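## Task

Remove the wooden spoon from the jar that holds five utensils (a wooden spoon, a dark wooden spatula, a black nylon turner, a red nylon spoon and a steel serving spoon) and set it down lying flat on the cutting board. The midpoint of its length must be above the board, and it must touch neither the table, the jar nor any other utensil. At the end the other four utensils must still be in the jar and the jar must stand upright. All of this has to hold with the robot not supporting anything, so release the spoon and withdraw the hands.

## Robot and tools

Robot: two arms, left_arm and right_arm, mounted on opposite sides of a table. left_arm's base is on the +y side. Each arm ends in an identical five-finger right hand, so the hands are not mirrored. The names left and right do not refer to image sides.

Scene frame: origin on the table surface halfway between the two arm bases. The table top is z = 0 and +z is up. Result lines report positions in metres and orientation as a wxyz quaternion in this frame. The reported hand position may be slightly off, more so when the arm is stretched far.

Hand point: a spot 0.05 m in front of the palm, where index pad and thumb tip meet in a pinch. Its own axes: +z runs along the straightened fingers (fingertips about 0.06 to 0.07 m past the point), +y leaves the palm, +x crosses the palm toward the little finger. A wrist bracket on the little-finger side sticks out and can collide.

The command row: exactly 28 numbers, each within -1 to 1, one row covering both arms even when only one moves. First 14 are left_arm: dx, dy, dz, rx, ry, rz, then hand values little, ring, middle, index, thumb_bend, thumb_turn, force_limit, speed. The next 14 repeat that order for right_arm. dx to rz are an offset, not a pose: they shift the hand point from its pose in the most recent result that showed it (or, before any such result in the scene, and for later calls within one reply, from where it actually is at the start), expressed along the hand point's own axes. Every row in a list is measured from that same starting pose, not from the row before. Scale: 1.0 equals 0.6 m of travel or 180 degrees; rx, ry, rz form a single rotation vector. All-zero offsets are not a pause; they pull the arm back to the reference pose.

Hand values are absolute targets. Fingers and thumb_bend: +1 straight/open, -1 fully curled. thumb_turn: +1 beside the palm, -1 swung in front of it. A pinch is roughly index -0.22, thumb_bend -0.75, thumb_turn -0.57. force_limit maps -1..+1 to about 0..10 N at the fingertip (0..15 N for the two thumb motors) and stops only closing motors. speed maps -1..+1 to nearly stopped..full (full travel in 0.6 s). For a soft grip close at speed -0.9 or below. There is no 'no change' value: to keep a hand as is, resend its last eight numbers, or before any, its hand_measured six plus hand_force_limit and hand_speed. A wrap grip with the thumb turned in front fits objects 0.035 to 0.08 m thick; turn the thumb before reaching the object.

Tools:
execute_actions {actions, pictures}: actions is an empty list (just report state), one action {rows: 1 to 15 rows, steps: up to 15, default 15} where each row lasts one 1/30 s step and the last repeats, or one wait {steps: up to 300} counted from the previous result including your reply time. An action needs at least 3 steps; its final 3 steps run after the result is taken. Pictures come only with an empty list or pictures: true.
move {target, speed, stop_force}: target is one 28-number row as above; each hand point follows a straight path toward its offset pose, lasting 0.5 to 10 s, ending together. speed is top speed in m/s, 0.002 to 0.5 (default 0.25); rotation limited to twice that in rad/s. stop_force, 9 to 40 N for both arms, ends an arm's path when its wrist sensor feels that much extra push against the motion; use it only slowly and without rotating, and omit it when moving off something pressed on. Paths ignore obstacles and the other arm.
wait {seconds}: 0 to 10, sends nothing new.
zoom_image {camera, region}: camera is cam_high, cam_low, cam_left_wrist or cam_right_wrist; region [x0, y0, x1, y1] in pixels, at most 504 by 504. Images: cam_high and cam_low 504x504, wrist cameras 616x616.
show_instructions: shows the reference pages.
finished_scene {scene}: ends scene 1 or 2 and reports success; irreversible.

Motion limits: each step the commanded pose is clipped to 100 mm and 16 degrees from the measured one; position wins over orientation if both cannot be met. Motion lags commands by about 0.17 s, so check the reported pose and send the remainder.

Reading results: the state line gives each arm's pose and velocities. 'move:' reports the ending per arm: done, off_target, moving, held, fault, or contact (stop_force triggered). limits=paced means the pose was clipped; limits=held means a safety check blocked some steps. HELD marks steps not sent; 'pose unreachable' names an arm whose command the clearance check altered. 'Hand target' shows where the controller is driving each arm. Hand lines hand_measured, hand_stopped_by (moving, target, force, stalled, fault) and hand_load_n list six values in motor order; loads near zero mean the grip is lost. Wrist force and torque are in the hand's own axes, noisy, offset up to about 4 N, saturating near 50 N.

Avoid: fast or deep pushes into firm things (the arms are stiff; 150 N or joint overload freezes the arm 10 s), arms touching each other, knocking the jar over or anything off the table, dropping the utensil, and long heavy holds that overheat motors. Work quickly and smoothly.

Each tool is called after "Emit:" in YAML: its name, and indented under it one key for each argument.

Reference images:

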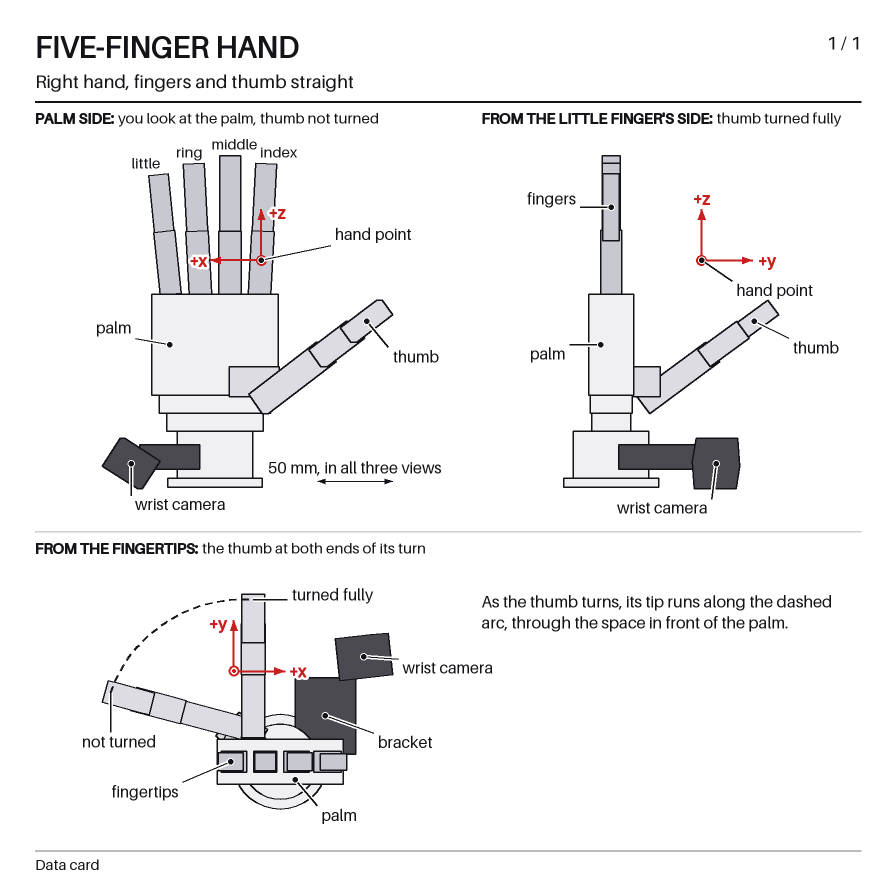

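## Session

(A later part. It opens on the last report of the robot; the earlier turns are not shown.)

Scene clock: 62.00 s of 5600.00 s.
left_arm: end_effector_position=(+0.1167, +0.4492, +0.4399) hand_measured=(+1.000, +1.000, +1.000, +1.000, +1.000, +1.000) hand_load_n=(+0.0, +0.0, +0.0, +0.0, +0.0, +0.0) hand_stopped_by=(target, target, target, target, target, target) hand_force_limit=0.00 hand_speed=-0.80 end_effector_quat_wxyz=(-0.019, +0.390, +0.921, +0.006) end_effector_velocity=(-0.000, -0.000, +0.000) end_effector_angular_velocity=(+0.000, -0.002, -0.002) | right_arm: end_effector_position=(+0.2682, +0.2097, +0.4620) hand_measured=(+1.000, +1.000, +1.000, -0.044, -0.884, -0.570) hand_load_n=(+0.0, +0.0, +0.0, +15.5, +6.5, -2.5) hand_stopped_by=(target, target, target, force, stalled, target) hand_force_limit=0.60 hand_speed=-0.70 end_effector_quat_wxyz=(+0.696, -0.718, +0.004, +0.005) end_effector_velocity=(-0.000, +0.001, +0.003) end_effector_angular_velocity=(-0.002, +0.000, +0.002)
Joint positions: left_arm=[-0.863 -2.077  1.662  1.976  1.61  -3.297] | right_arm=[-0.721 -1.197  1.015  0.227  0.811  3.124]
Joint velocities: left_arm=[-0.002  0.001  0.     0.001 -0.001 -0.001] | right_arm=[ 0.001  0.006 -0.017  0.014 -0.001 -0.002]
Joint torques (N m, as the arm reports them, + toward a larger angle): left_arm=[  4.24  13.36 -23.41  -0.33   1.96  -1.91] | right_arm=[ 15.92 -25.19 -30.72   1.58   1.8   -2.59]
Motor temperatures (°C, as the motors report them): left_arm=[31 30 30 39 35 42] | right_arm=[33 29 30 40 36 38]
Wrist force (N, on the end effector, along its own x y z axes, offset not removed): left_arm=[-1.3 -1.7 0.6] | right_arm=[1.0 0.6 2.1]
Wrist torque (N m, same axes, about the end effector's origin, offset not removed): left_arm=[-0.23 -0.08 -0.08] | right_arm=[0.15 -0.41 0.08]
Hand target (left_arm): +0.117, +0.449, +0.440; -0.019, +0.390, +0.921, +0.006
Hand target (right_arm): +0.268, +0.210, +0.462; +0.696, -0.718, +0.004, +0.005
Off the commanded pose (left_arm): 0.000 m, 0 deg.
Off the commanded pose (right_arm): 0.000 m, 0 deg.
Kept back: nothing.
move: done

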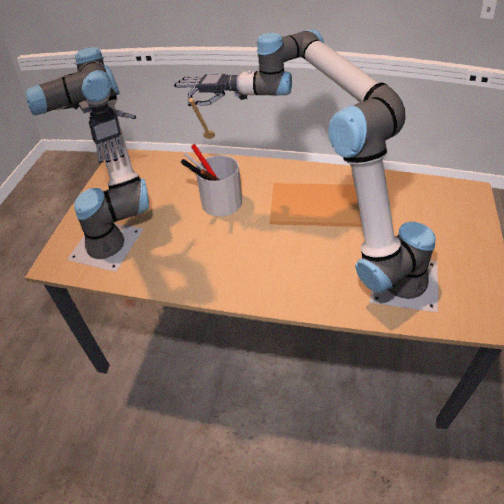

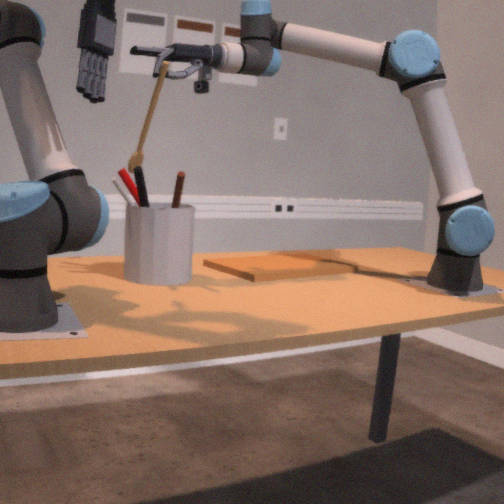

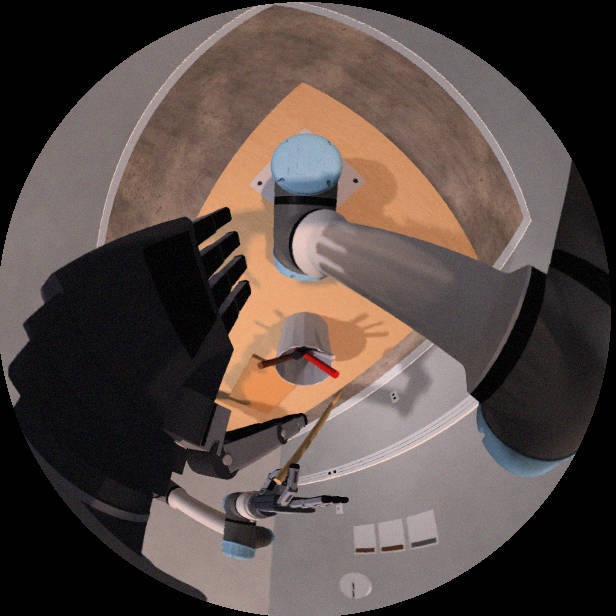

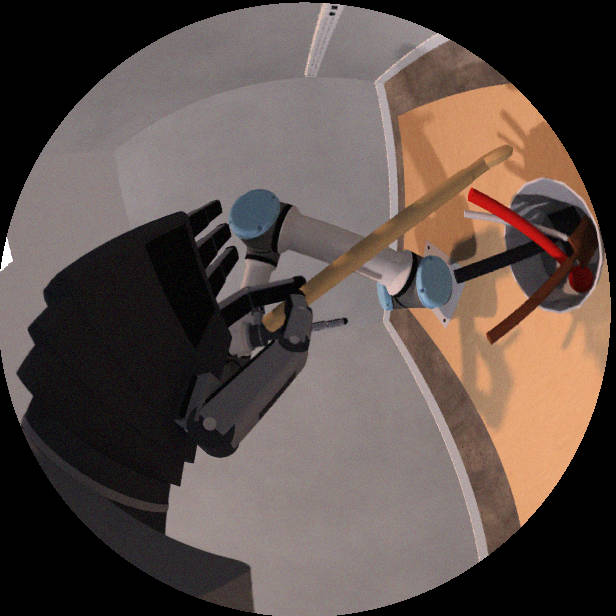

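Emit:
move:
  target: [0,0,0,0,0,0,1,1,1,1,1,1,0,-0.8,-0.1,0.1,-0.25,0,0,-0.345,1,1,1,-0.6,-0.9,-0.57,0.6,-0.7]
  speed: 0.12

Emit:
move:
  target: [0,0,0,0,0,0,1,1,1,1,1,1,0,-0.8,0,0,0,-0.491,0.261,0,1,1,1,-0.6,-0.9,-0.57,0.6,-0.7]
  speed: 0.12

Scene clock: 67.27 s of 5600.00 s.
left_arm: end_effector_position=(+0.1167, +0.4492, +0.4399) hand_measured=(+1.000, +1.000, +1.000, +1.000, +1.000, +1.000) hand_load_n=(+0.0, +0.0, +0.0, +0.0, +0.0, +0.0) hand_stopped_by=(target, target, target, target, target, target) hand_force_limit=0.00 hand_speed=-0.80 end_effector_quat_wxyz=(-0.019, +0.390, +0.921, +0.006) end_effector_velocity=(+0.000, -0.000, +0.000) end_effector_angular_velocity=(+0.000, -0.001, +0.002) | right_arm: end_effector_position=(+0.2081, +0.0578, +0.4074) hand_measured=(+1.000, +1.000, +1.000, -0.046, -0.888, -0.570) hand_load_n=(+0.0, +0.0, +0.0, +0.0, +0.0, +0.0) hand_stopped_by=(target, target, target, force, stalled, target) hand_force_limit=0.60 hand_speed=-0.70 end_effector_quat_wxyz=(-0.599, +0.618, +0.367, +0.354) end_effector_velocity=(-0.001, -0.002, -0.001) end_effector_angular_velocity=(+0.000, -0.014, +0.001)
Joint positions: left_arm=[-0.863 -2.077  1.662  1.976  1.61  -3.297] | right_arm=[-0.753 -1.7    1.733  0.013  0.78   2.039]
Joint velocities: left_arm=[ 0.001  0.001 -0.     0.    -0.    -0.   ] | right_arm=[-0.001 -0.007  0.009 -0.003 -0.001 -0.013]
Joint torques (N m, as the arm reports them, + toward a larger angle): left_arm=[  4.06  12.27 -23.23  -0.18   1.91  -1.86] | right_arm=[-12.62 -24.57 -12.64  -3.46  -1.88  -2.05]
Motor temperatures (°C, as the motors report them): left_arm=[31 30 30 39 35 42] | right_arm=[33 29 30 40 36 38]
Wrist force (N, on the end effector, along its own x y z axes, offset not removed): left_arm=[0.1 -1.0 0.7] | right_arm=[0.9 2.1 0.6]
Wrist torque (N m, same axes, about the end effector's origin, offset not removed): left_arm=[-0.13 -0.28 0.06] | right_arm=[0.36 -0.26 -0.02]
Hand target (left_arm): +0.117, +0.449, +0.440; -0.019, +0.390, +0.921, +0.006
Hand target (right_arm): +0.208, +0.058, +0.407; +0.599, -0.617, -0.367, -0.355
Off the commanded pose (left_arm): 0.000 m, 0 deg.
Off the commanded pose (right_arm): 0.000 m, 0 deg.
Kept back: nothing.
move: done

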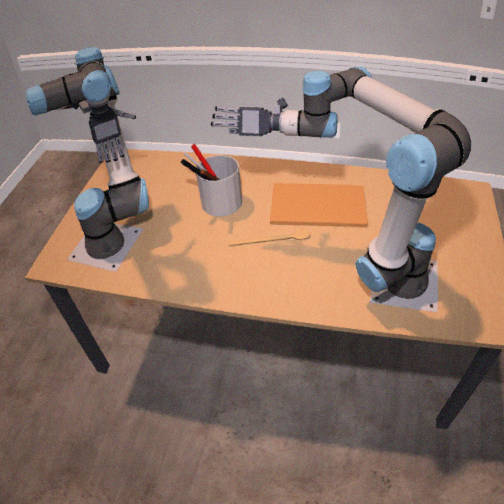

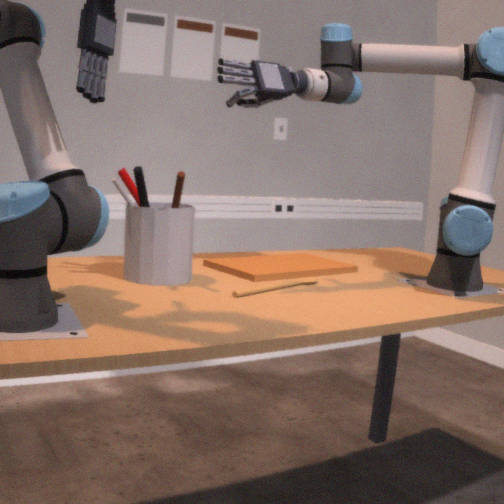

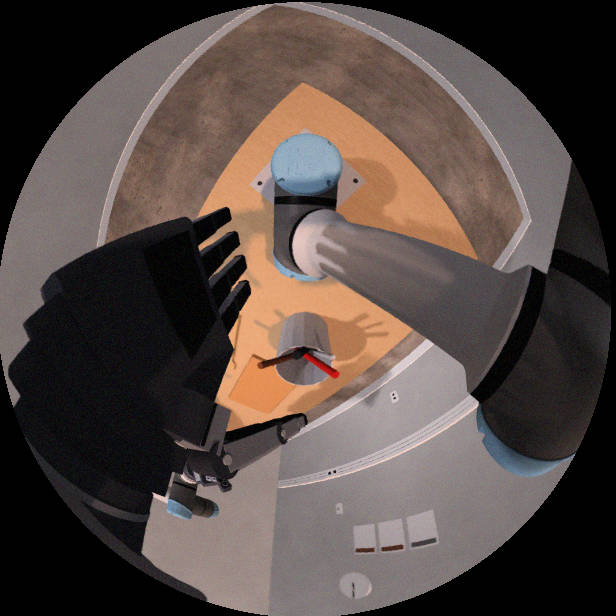

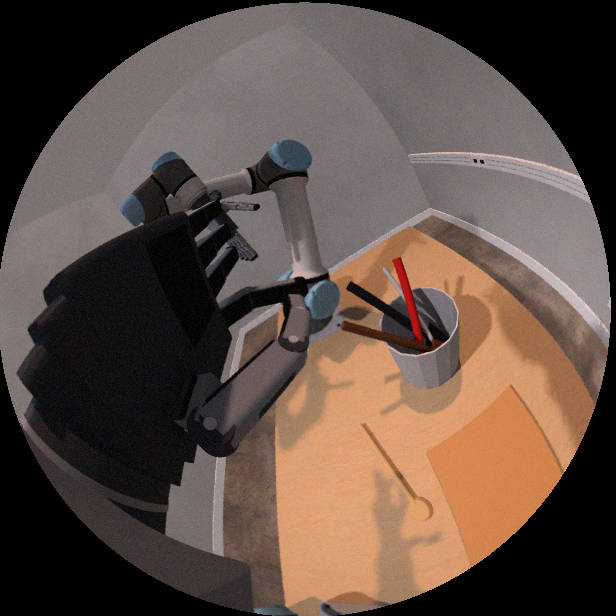

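Scene clock: 75.00 s of 5600.00 s.
left_arm: end_effector_position=(+0.1167, +0.4492, +0.4399) hand_measured=(+1.000, +1.000, +1.000, +1.000, +1.000, +1.000) hand_load_n=(+0.0, +0.0, +0.0, +0.0, +0.0, +0.0) hand_stopped_by=(target, target, target, target, target, target) hand_force_limit=0.00 hand_speed=-0.80 end_effector_quat_wxyz=(-0.019, +0.390, +0.921, +0.006) end_effector_velocity=(-0.000, +0.000, -0.000) end_effector_angular_velocity=(+0.000, +0.002, -0.001) | right_arm: end_effector_position=(+0.2077, +0.0576, +0.4074) hand_measured=(+1.000, +1.000, +1.000, -0.046, -0.888, -0.570) hand_load_n=(+0.0, +0.0, +0.0, +0.0, +0.0, +0.0) hand_stopped_by=(target, target, target, force, stalled, target) hand_force_limit=0.60 hand_speed=-0.70 end_effector_quat_wxyz=(+0.100, -0.673, +0.219, -0.699) end_effector_velocity=(-0.000, +0.001, +0.001) end_effector_angular_velocity=(+0.002, +0.005, -0.013)
Joint positions: left_arm=[-0.863 -2.077  1.662  1.976  1.61  -3.297] | right_arm=[-0.075 -0.919  0.761  0.12   3.202  1.99 ]
Joint velocities: left_arm=[-0.001 -0.    -0.    -0.001  0.001  0.   ] | right_arm=[-0.001 -0.011  0.013 -0.079  0.013 -0.076]
Joint torques (N m, as the arm reports them, + toward a larger angle): left_arm=[  3.72  12.72 -23.62  -0.23   1.85  -1.85] | right_arm=[-10.65 -53.87 -12.19  -2.79   1.95  -2.7 ]
Motor temperatures (°C, as the motors report them): left_arm=[31 30 30 39 35 42] | right_arm=[33 29 30 40 36 38]
Wrist force (N, on the end effector, along its own x y z axes, offset not removed): left_arm=[1.4 -1.1 1.5] | right_arm=[0.6 1.7 3.5]
Wrist torque (N m, same axes, about the end effector's origin, offset not removed): left_arm=[-0.34 -0.48 0.14] | right_arm=[0.23 -0.43 0.02]
Hand target (left_arm): +0.117, +0.449, +0.440; -0.019, +0.390, +0.921, +0.006
Hand target (right_arm): +0.208, +0.058, +0.407; -0.099, +0.673, -0.220, +0.699
Off the commanded pose (left_arm): 0.000 m, 0 deg.
Off the commanded pose (right_arm): 0.000 m, 0 deg.
Kept back: nothing.
move: done

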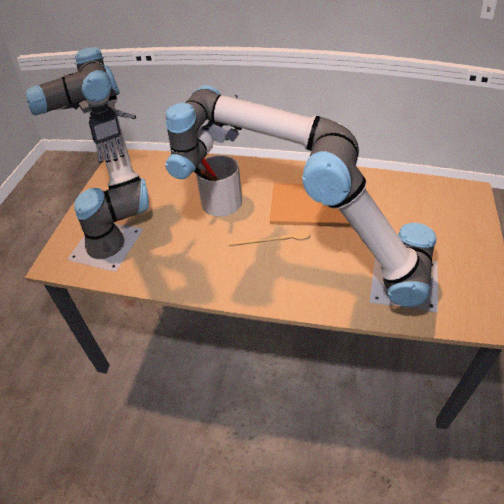

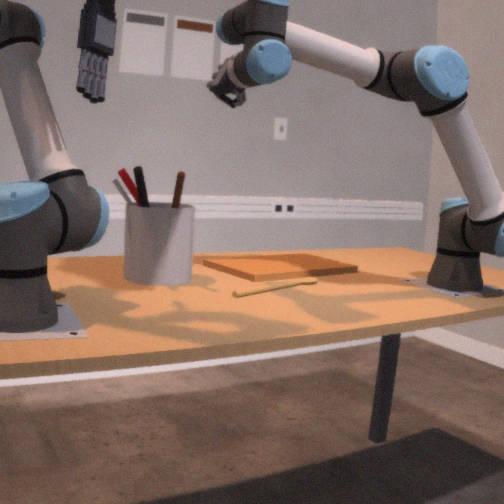

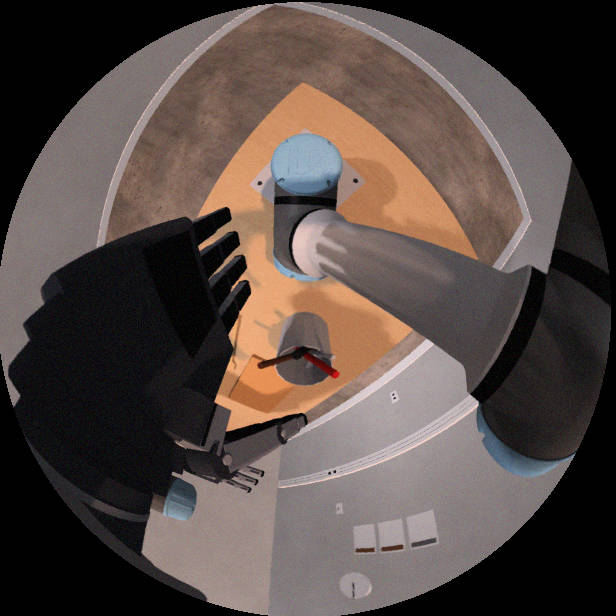

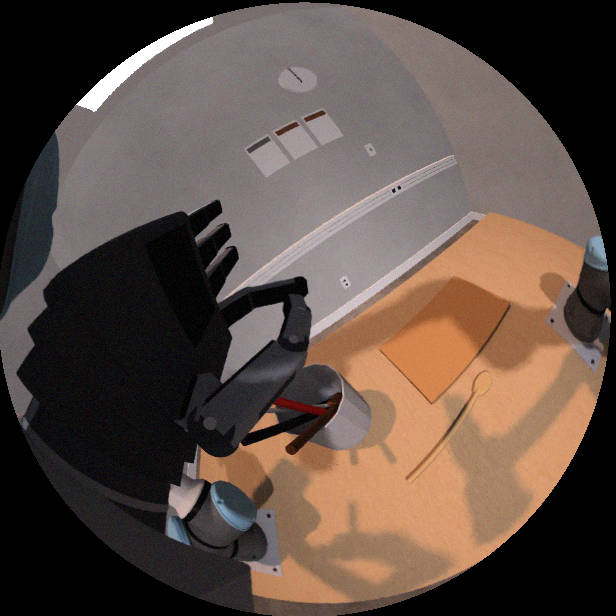

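Emit:
execute_actions:
  actions: []

Scene clock: 75.23 s of 5600.00 s.
left_arm: end_effector_position=(+0.1167, +0.4492, +0.4399) hand_measured=(+1.000, +1.000, +1.000, +1.000, +1.000, +1.000) hand_load_n=(+0.0, +0.0, +0.0, +0.0, +0.0, +0.0) hand_stopped_by=(target, target, target, target, target, target) hand_force_limit=0.00 hand_speed=-0.80 end_effector_quat_wxyz=(-0.019, +0.390, +0.921, +0.006) end_effector_velocity=(+0.000, -0.000, -0.000) end_effector_angular_velocity=(-0.001, +0.000, -0.003) | right_arm: end_effector_position=(+0.2077, +0.0576, +0.4074) hand_measured=(+1.000, +1.000, +1.000, -0.046, -0.888, -0.570) hand_load_n=(+0.0, +0.0, +0.0, +0.0, +0.0, +0.0) hand_stopped_by=(target, target, target, force, stalled, target) hand_force_limit=0.60 hand_speed=-0.70 end_effector_quat_wxyz=(+0.099, -0.673, +0.220, -0.699) end_effector_velocity=(+0.001, -0.001, -0.000) end_effector_angular_velocity=(-0.001, +0.001, -0.005)
Joint positions: left_arm=[-0.863 -2.077  1.662  1.976  1.61  -3.297] | right_arm=[-0.075 -0.921  0.764  0.108  3.204  1.979]
Joint velocities: left_arm=[-0.003 -0.001  0.    -0.    -0.001  0.001] | right_arm=[-0.002 -0.004  0.006 -0.019  0.003 -0.018]
Joint torques (N m, as the arm reports them, + toward a larger angle): left_arm=[  4.22  12.78 -23.26  -0.21   1.91  -1.81] | right_arm=[-13.55 -52.46  -9.28  -2.38   2.17  -1.93]
Motor temperatures (°C, as the motors report them): left_arm=[31 30 30 39 35 42] | right_arm=[33 29 30 40 36 38]
Wrist force (N, on the end effector, along its own x y z axes, offset not removed): left_arm=[0.8 -0.4 1.0] | right_arm=[1.3 2.3 2.1]
Wrist torque (N m, same axes, about the end effector's origin, offset not removed): left_arm=[-0.12 -0.41 0.15] | right_arm=[0.33 -0.33 0.15]
Hand target (left_arm): +0.117, +0.449, +0.440; -0.019, +0.390, +0.921, +0.006
Hand target (right_arm): +0.208, +0.058, +0.407; -0.099, +0.673, -0.220, +0.699
Off the commanded pose (left_arm): 0.000 m, 0 deg.
Off the commanded pose (right_arm): 0.000 m, 0 deg.
Kept back: nothing.
Steps of this call (steps 1 to 7: nothing new was sent). Readings (end_effector_position | what the end effector reports):
1: left_arm (+0.1167, +0.4492, +0.4399) | right_arm (+0.2077, +0.0576, +0.4074) | left_arm hand_measured=(+1.000, +1.000, +1.000, +1.000, +1.000, +1.000) hand_load_n=(+0.0, +0.0, +0.0, +0.0, +0.0, +0.0) hand_stopped_by=(target, target, target, target, target, target) hand_force_limit=0.00 hand_speed=-0.80 | right_arm hand_measured=(+1.000, +1.000, +1.000, -0.046, -0.888, -0.570) hand_load_n=(+0.0, +0.0, +0.0, +0.0, +0.0, +0.0) hand_stopped_by=(target, target, target, force, stalled, target) hand_force_limit=0.60 hand_speed=-0.70
2: left_arm (+0.1167, +0.4492, +0.4399) | right_arm (+0.2077, +0.0576, +0.4074) | left_arm hand_measured=(+1.000, +1.000, +1.000, +1.000, +1.000, +1.000) hand_load_n=(+0.0, +0.0, +0.0, +0.0, +0.0, +0.0) hand_stopped_by=(target, target, target, target, target, target) hand_force_limit=0.00 hand_speed=-0.80 | right_arm hand_measured=(+1.000, +1.000, +1.000, -0.046, -0.888, -0.570) hand_load_n=(+0.0, +0.0, +0.0, +0.0, +0.0, +0.0) hand_stopped_by=(target, target, target, force, stalled, target) hand_force_limit=0.60 hand_speed=-0.70
4: left_arm (+0.1167, +0.4492, +0.4399) | right_arm (+0.2077, +0.0576, +0.4074) | left_arm hand_measured=(+1.000, +1.000, +1.000, +1.000, +1.000, +1.000) hand_load_n=(+0.0, +0.0, +0.0, +0.0, +0.0, +0.0) hand_stopped_by=(target, target, target, target, target, target) hand_force_limit=0.00 hand_speed=-0.80 | right_arm hand_measured=(+1.000, +1.000, +1.000, -0.046, -0.888, -0.570) hand_load_n=(+0.0, +0.0, +0.0, +0.0, +0.0, +0.0) hand_stopped_by=(target, target, target, force, stalled, target) hand_force_limit=0.60 hand_speed=-0.70
7: the state above

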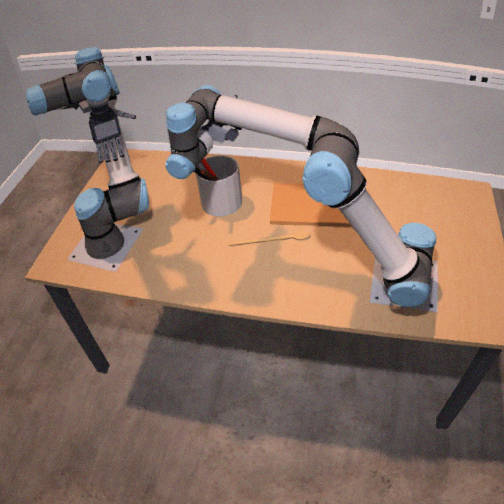

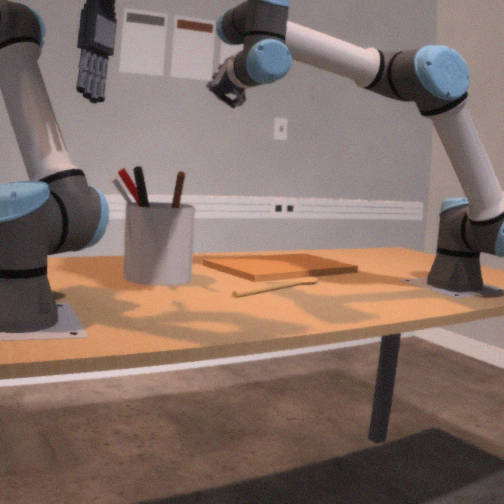

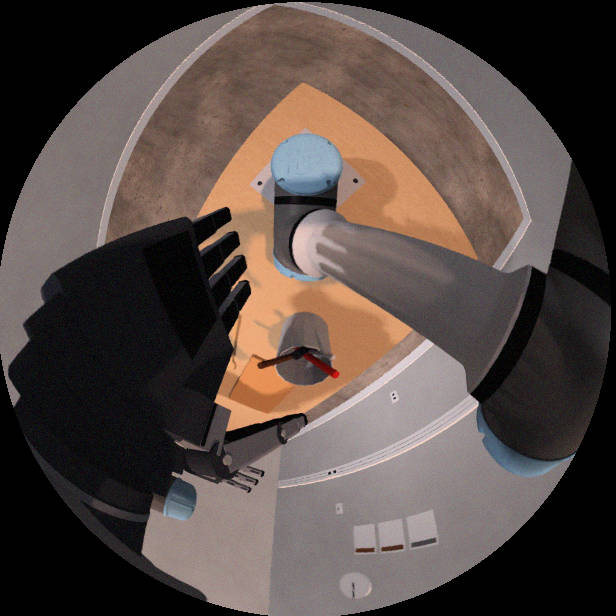

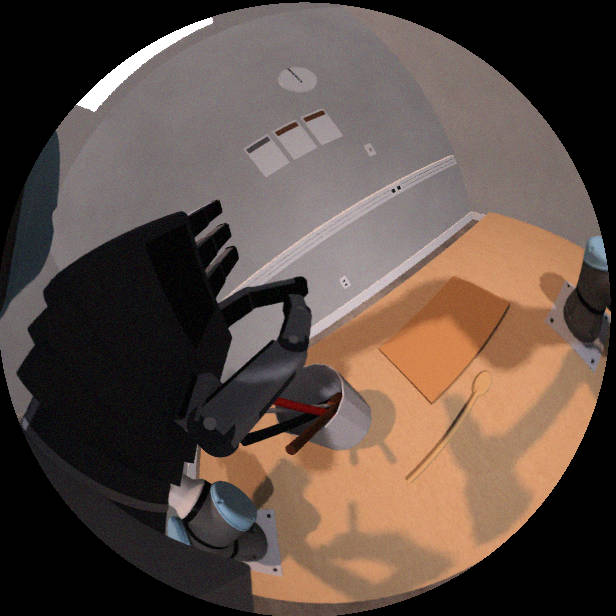

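Emit:
move:
  target: [0,0,0,0,0,0,1,1,1,1,1,1,0,-0.8, 0,0,0,-0.117,-0.14,0.33,1,1,1,0.3,-0.45,-0.57,0.6,-0.3]

Emit:
move:
  target: [0,0,0,0,0,0,1,1,1,1,1,1,0,-0.8, 0.013,0.358,-0.097,0,0,0,1,1,1,0.3,-0.45,-0.57,0.6,-0.3]

Scene clock: 78.77 s of 5600.00 s.
left_arm: end_effector_position=(+0.1167, +0.4492, +0.4399) hand_measured=(+1.000, +1.000, +1.000, +1.000, +1.000, +1.000) hand_load_n=(+0.0, +0.0, +0.0, +0.0, +0.0, +0.0) hand_stopped_by=(target, target, target, target, target, target) hand_force_limit=0.00 hand_speed=-0.80 end_effector_quat_wxyz=(-0.019, +0.390, +0.921, +0.006) end_effector_velocity=(-0.000, -0.000, +0.000) end_effector_angular_velocity=(+0.001, -0.001, -0.000) | right_arm: end_effector_position=(+0.2075, +0.0581, +0.4073) hand_measured=(+1.000, +1.000, +1.000, +0.300, -0.450, -0.570) hand_load_n=(+0.0, +0.0, +0.0, +0.0, +0.0, +0.0) hand_stopped_by=(target, target, target, target, target, target) hand_force_limit=0.60 hand_speed=-0.30 end_effector_quat_wxyz=(+0.352, -0.614, +0.612, -0.354) end_effector_velocity=(-0.001, +0.000, -0.000) end_effector_angular_velocity=(+0.010, +0.001, +0.014)
Joint positions: left_arm=[-0.863 -2.077  1.662  1.976  1.61  -3.297] | right_arm=[-0.197 -1.459  1.552 -2.042  3.712  1.126]
Joint velocities: left_arm=[ 0.     0.001 -0.     0.001 -0.     0.   ] | right_arm=[-0.002 -0.007  0.016 -0.04   0.009 -0.025]
Joint torques (N m, as the arm reports them, + toward a larger angle): left_arm=[  3.81  13.33 -23.18  -0.23   1.95  -1.89] | right_arm=[-14.61 -35.98 -12.94  -5.19   0.73  -2.71]
Motor temperatures (°C, as the motors report them): left_arm=[31 30 30 39 35 42] | right_arm=[33 29 30 40 36 38]
Wrist force (N, on the end effector, along its own x y z axes, offset not removed): left_arm=[-1.0 -2.1 1.6] | right_arm=[1.1 2.1 2.3]
Wrist torque (N m, same axes, about the end effector's origin, offset not removed): left_arm=[-0.34 -0.17 0.01] | right_arm=[0.21 -0.38 0.18]
Hand target (left_arm): +0.117, +0.449, +0.440; -0.019, +0.390, +0.921, +0.006
Hand target (right_arm): +0.208, +0.058, +0.407; -0.353, +0.614, -0.612, +0.353
Off the commanded pose (left_arm): 0.000 m, 0 deg.
Off the commanded pose (right_arm): 0.001 m, 0 deg.
Kept back: nothing.
move: done

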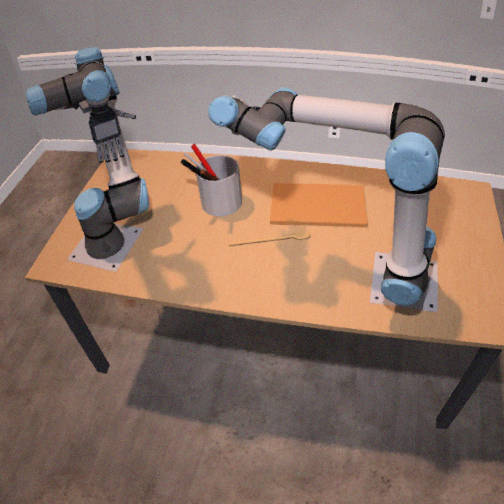

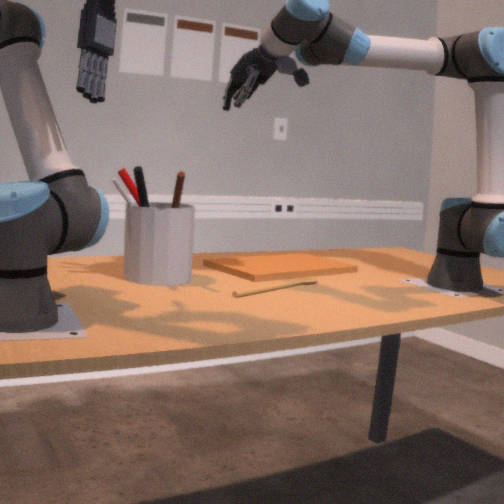

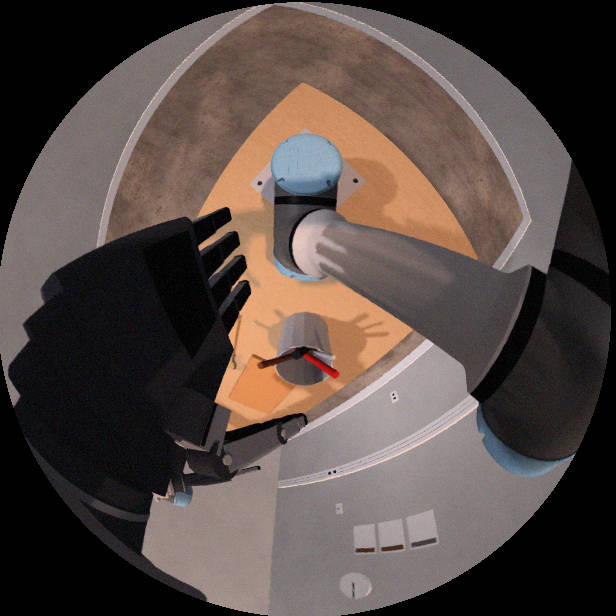

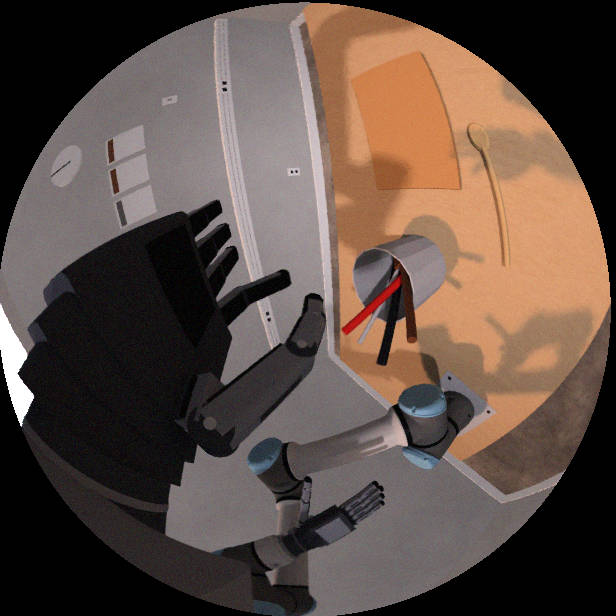

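Scene clock: 80.37 s of 5600.00 s.
left_arm: end_effector_position=(+0.1167, +0.4492, +0.4399) hand_measured=(+1.000, +1.000, +1.000, +1.000, +1.000, +1.000) hand_load_n=(+0.0, +0.0, +0.0, +0.0, +0.0, +0.0) hand_stopped_by=(target, target, target, target, target, target) hand_force_limit=0.00 hand_speed=-0.80 end_effector_quat_wxyz=(-0.019, +0.390, +0.921, +0.006) end_effector_velocity=(-0.000, +0.000, +0.000) end_effector_angular_velocity=(+0.002, -0.002, -0.001) | right_arm: end_effector_position=(+0.0499, +0.0489, +0.2508) hand_measured=(+1.000, +1.000, +1.000, +0.300, -0.450, -0.570) hand_load_n=(+0.0, +0.0, +0.0, +0.0, +0.0, +0.0) hand_stopped_by=(target, target, target, target, target, target) hand_force_limit=0.60 hand_speed=-0.30 end_effector_quat_wxyz=(+0.352, -0.614, +0.612, -0.354) end_effector_velocity=(-0.003, +0.000, -0.002) end_effector_angular_velocity=(-0.002, -0.000, -0.003)
Joint positions: left_arm=[-0.863 -2.077  1.662  1.976  1.61  -3.297] | right_arm=[ 0.094 -1.378  1.746 -1.838  3.671  1.683]
Joint velocities: left_arm=[-0.     0.002  0.     0.001  0.001  0.   ] | right_arm=[ 0.005  0.006 -0.006  0.017  0.001  0.017]
Joint torques (N m, as the arm reports them, + toward a larger angle): left_arm=[  3.85  13.06 -23.32  -0.18   1.98  -1.9 ] | right_arm=[ 15.3  -20.25 -29.95   0.2    0.73   2.95]
Motor temperatures (°C, as the motors report them): left_arm=[31 30 30 39 35 42] | right_arm=[33 29 30 40 36 38]
Wrist force (N, on the end effector, along its own x y z axes, offset not removed): left_arm=[0.8 -2.8 0.6] | right_arm=[0.0 0.2 2.0]
Wrist torque (N m, same axes, about the end effector's origin, offset not removed): left_arm=[-0.47 -0.30 0.08] | right_arm=[0.03 -0.13 -0.05]
Hand target (left_arm): +0.117, +0.449, +0.440; -0.019, +0.390, +0.921, +0.006
Hand target (right_arm): +0.050, +0.049, +0.251; -0.352, +0.614, -0.612, +0.354
Off the commanded pose (left_arm): 0.000 m, 0 deg.
Off the commanded pose (right_arm): 0.001 m, 0 deg.
Kept back: nothing.
move: done

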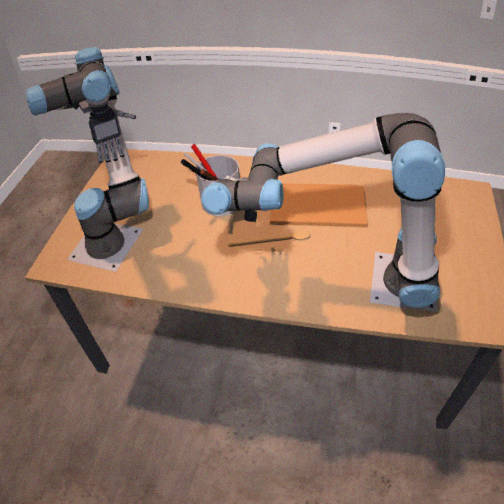

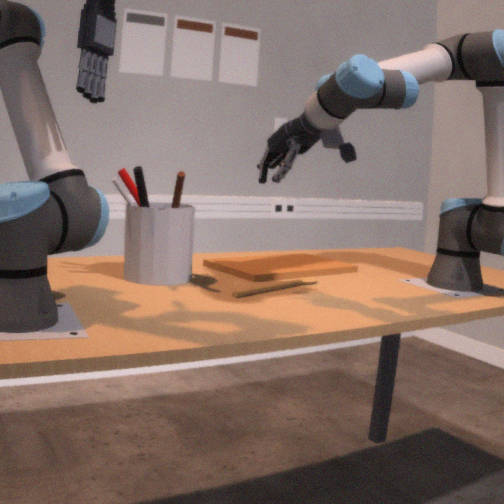

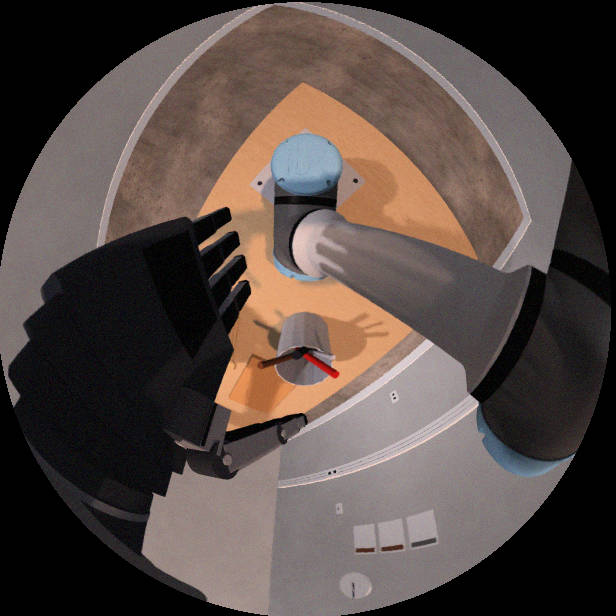

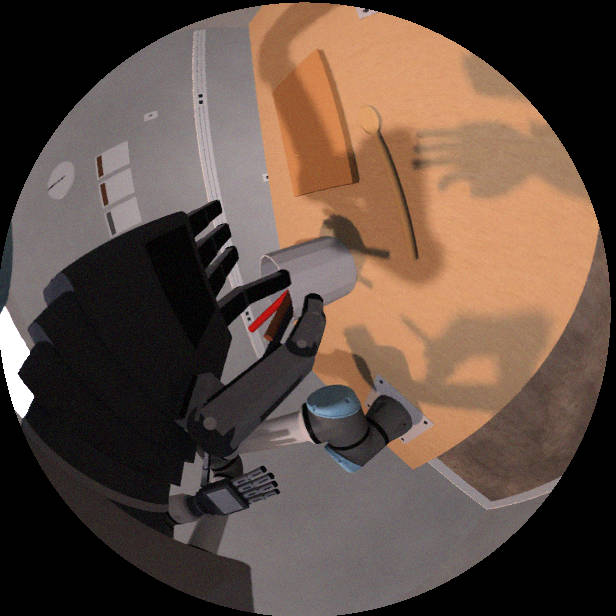

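Emit:
move:
  target: [0,0,0,0,0,0,1,1,1,1,1,1,0,-0.8, -0.017,0.228,0.17,0,0,0,1,1,1,0.3,-0.45,-0.57,0.6,-0.3]

Scene clock: 82.03 s of 5600.00 s.
left_arm: end_effector_position=(+0.1167, +0.4492, +0.4399) hand_measured=(+1.000, +1.000, +1.000, +1.000, +1.000, +1.000) hand_load_n=(+0.0, +0.0, +0.0, +0.0, +0.0, +0.0) hand_stopped_by=(target, target, target, target, target, target) hand_force_limit=0.00 hand_speed=-0.80 end_effector_quat_wxyz=(-0.019, +0.390, +0.921, +0.006) end_effector_velocity=(+0.000, -0.000, +0.000) end_effector_angular_velocity=(+0.000, -0.001, -0.000) | right_arm: end_effector_position=(+0.0696, +0.0580, +0.0817) hand_measured=(+1.000, +1.000, +1.000, +0.300, -0.450, -0.570) hand_load_n=(+0.0, +0.0, +0.0, +0.0, +0.0, +0.0) hand_stopped_by=(target, target, target, target, target, target) hand_force_limit=0.60 hand_speed=-0.30 end_effector_quat_wxyz=(+0.352, -0.614, +0.612, -0.354) end_effector_velocity=(+0.000, +0.001, -0.002) end_effector_angular_velocity=(+0.001, +0.000, +0.004)
Joint positions: left_arm=[-0.863 -2.077  1.662  1.976  1.61  -3.297] | right_arm=[ 0.058 -1.133  1.943 -2.342  3.668  1.611]
Joint velocities: left_arm=[ 0.001  0.001 -0.     0.    -0.     0.001] | right_arm=[-0.     0.006  0.003 -0.018  0.    -0.01 ]
Joint torques (N m, as the arm reports them, + toward a larger angle): left_arm=[  3.74  12.8  -23.37  -0.29   1.95  -1.92] | right_arm=[-14.18 -24.18  -7.53  -4.98   0.58  -2.43]
Motor temperatures (°C, as the motors report them): left_arm=[31 30 30 39 35 42] | right_arm=[33 29 30 40 36 38]
Wrist force (N, on the end effector, along its own x y z axes, offset not removed): left_arm=[-0.4 -2.2 1.1] | right_arm=[1.7 4.5 5.4]
Wrist torque (N m, same axes, about the end effector's origin, offset not removed): left_arm=[-0.37 -0.19 0.01] | right_arm=[0.50 -0.62 0.22]
Hand target (left_arm): +0.117, +0.449, +0.440; -0.019, +0.390, +0.921, +0.006
Hand target (right_arm): +0.070, +0.058, +0.081; -0.352, +0.614, -0.612, +0.354
Off the commanded pose (left_arm): 0.000 m, 0 deg.
Off the commanded pose (right_arm): 0.001 m, 0 deg.
Kept back: nothing.
move: done

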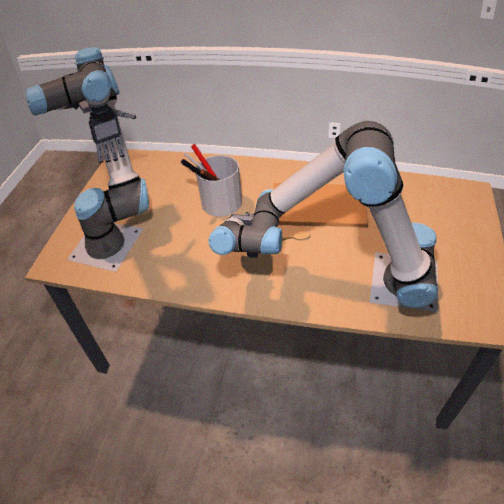

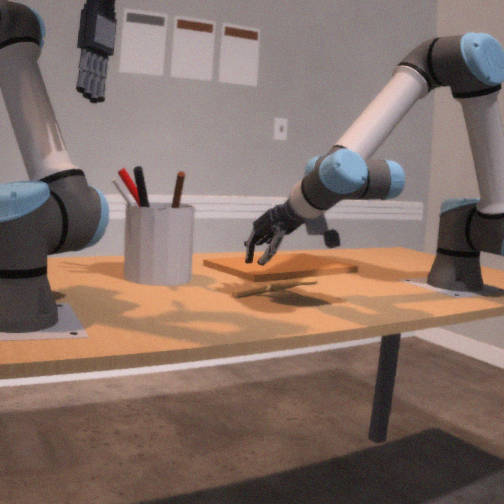

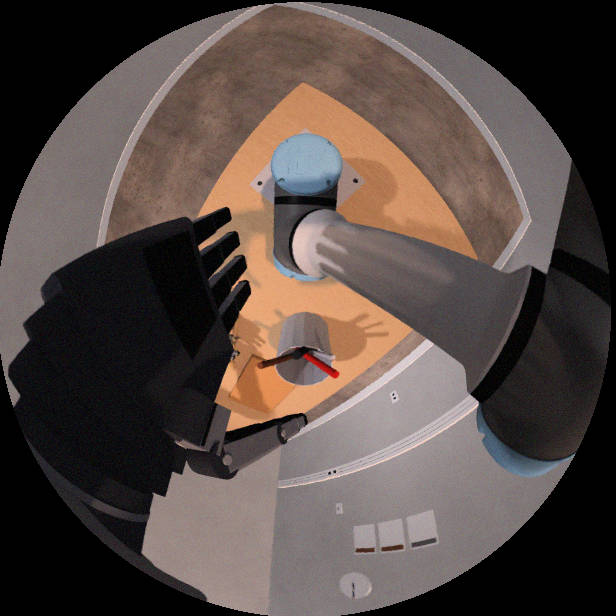

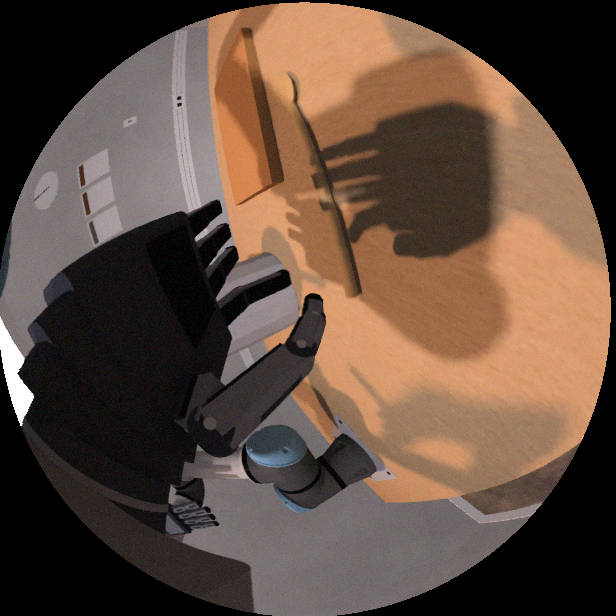

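Emit:
move:
  target: [0,0,0,0,0,0,1,1,1,1,1,1,0,-0.8, 0.05,0.033,0.077,0,0,0,1,1,1,0.3,-0.45,-0.57,0.6,-0.3]
  speed: 0.1

Scene clock: 83.40 s of 5600.00 s.
left_arm: end_effector_position=(+0.1167, +0.4492, +0.4399) hand_measured=(+1.000, +1.000, +1.000, +1.000, +1.000, +1.000) hand_load_n=(+0.0, +0.0, +0.0, +0.0, +0.0, +0.0) hand_stopped_by=(target, target, target, target, target, target) hand_force_limit=0.00 hand_speed=-0.80 end_effector_quat_wxyz=(-0.019, +0.390, +0.921, +0.006) end_effector_velocity=(+0.000, -0.000, -0.000) end_effector_angular_velocity=(-0.002, +0.003, -0.001) | right_arm: end_effector_position=(+0.0995, +0.0280, +0.0419) hand_measured=(+1.000, +1.000, +1.000, +0.300, -0.450, -0.570) hand_load_n=(+0.0, +0.0, +0.0, +0.0, +0.0, +0.0) hand_stopped_by=(target, target, target, target, target, target) hand_force_limit=0.60 hand_speed=-0.30 end_effector_quat_wxyz=(+0.352, -0.614, +0.612, -0.354) end_effector_velocity=(+0.002, -0.001, -0.002) end_effector_angular_velocity=(+0.005, +0.002, +0.002)
Joint positions: left_arm=[-0.863 -2.077  1.662  1.976  1.61  -3.297] | right_arm=[ 0.001 -1.093  2.074 -2.609  3.669  1.5  ]
Joint velocities: left_arm=[ 0.    -0.002  0.    -0.002 -0.     0.001] | right_arm=[-0.004  0.003  0.008 -0.027  0.002 -0.013]
Joint torques (N m, as the arm reports them, + toward a larger angle): left_arm=[  4.01  12.47 -23.28  -0.22   1.93  -1.88] | right_arm=[-14.54 -22.72  -4.72  -4.81   0.66  -2.58]
Motor temperatures (°C, as the motors report them): left_arm=[31 30 30 39 35 42] | right_arm=[33 29 30 40 36 38]
Wrist force (N, on the end effector, along its own x y z axes, offset not removed): left_arm=[0.2 0.0 1.3] | right_arm=[1.1 3.1 1.7]
Wrist torque (N m, same axes, about the end effector's origin, offset not removed): left_arm=[-0.03 -0.25 0.13] | right_arm=[0.52 -0.35 0.10]
Hand target (left_arm): +0.117, +0.449, +0.440; -0.019, +0.390, +0.921, +0.006
Hand target (right_arm): +0.100, +0.028, +0.042; -0.352, +0.614, -0.612, +0.354
Off the commanded pose (left_arm): 0.000 m, 0 deg.
Off the commanded pose (right_arm): 0.000 m, 0 deg.
Kept back: nothing.
move: done

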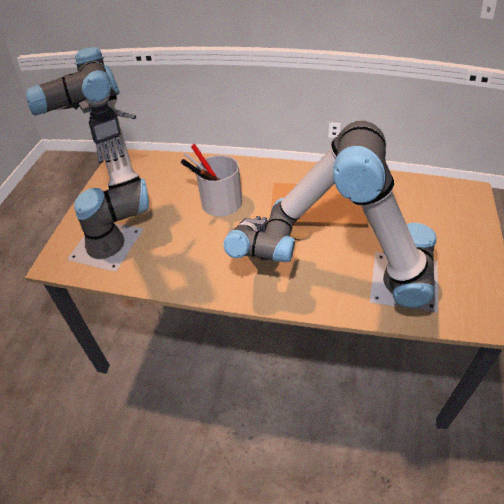

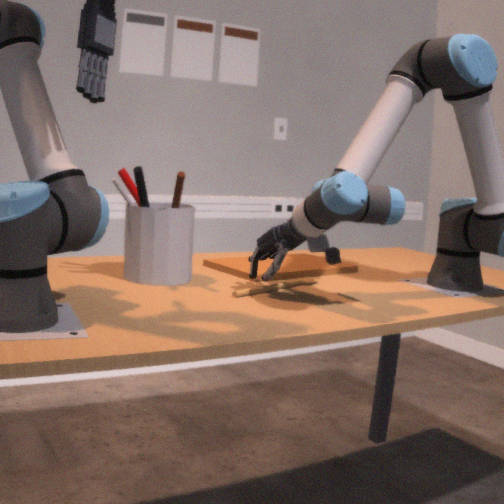

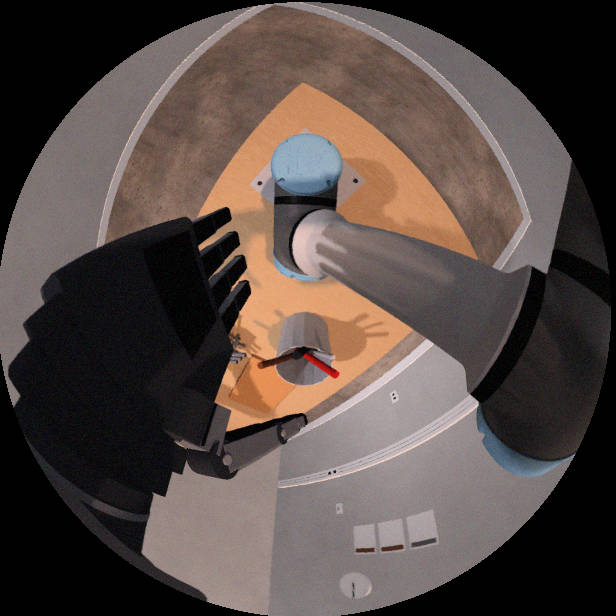

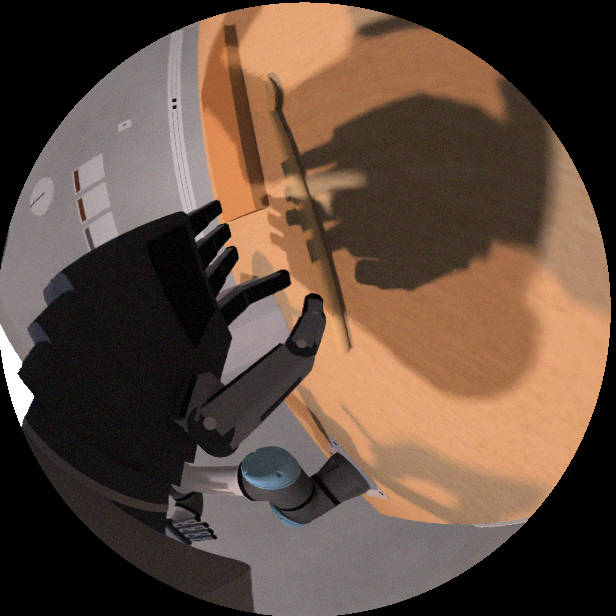

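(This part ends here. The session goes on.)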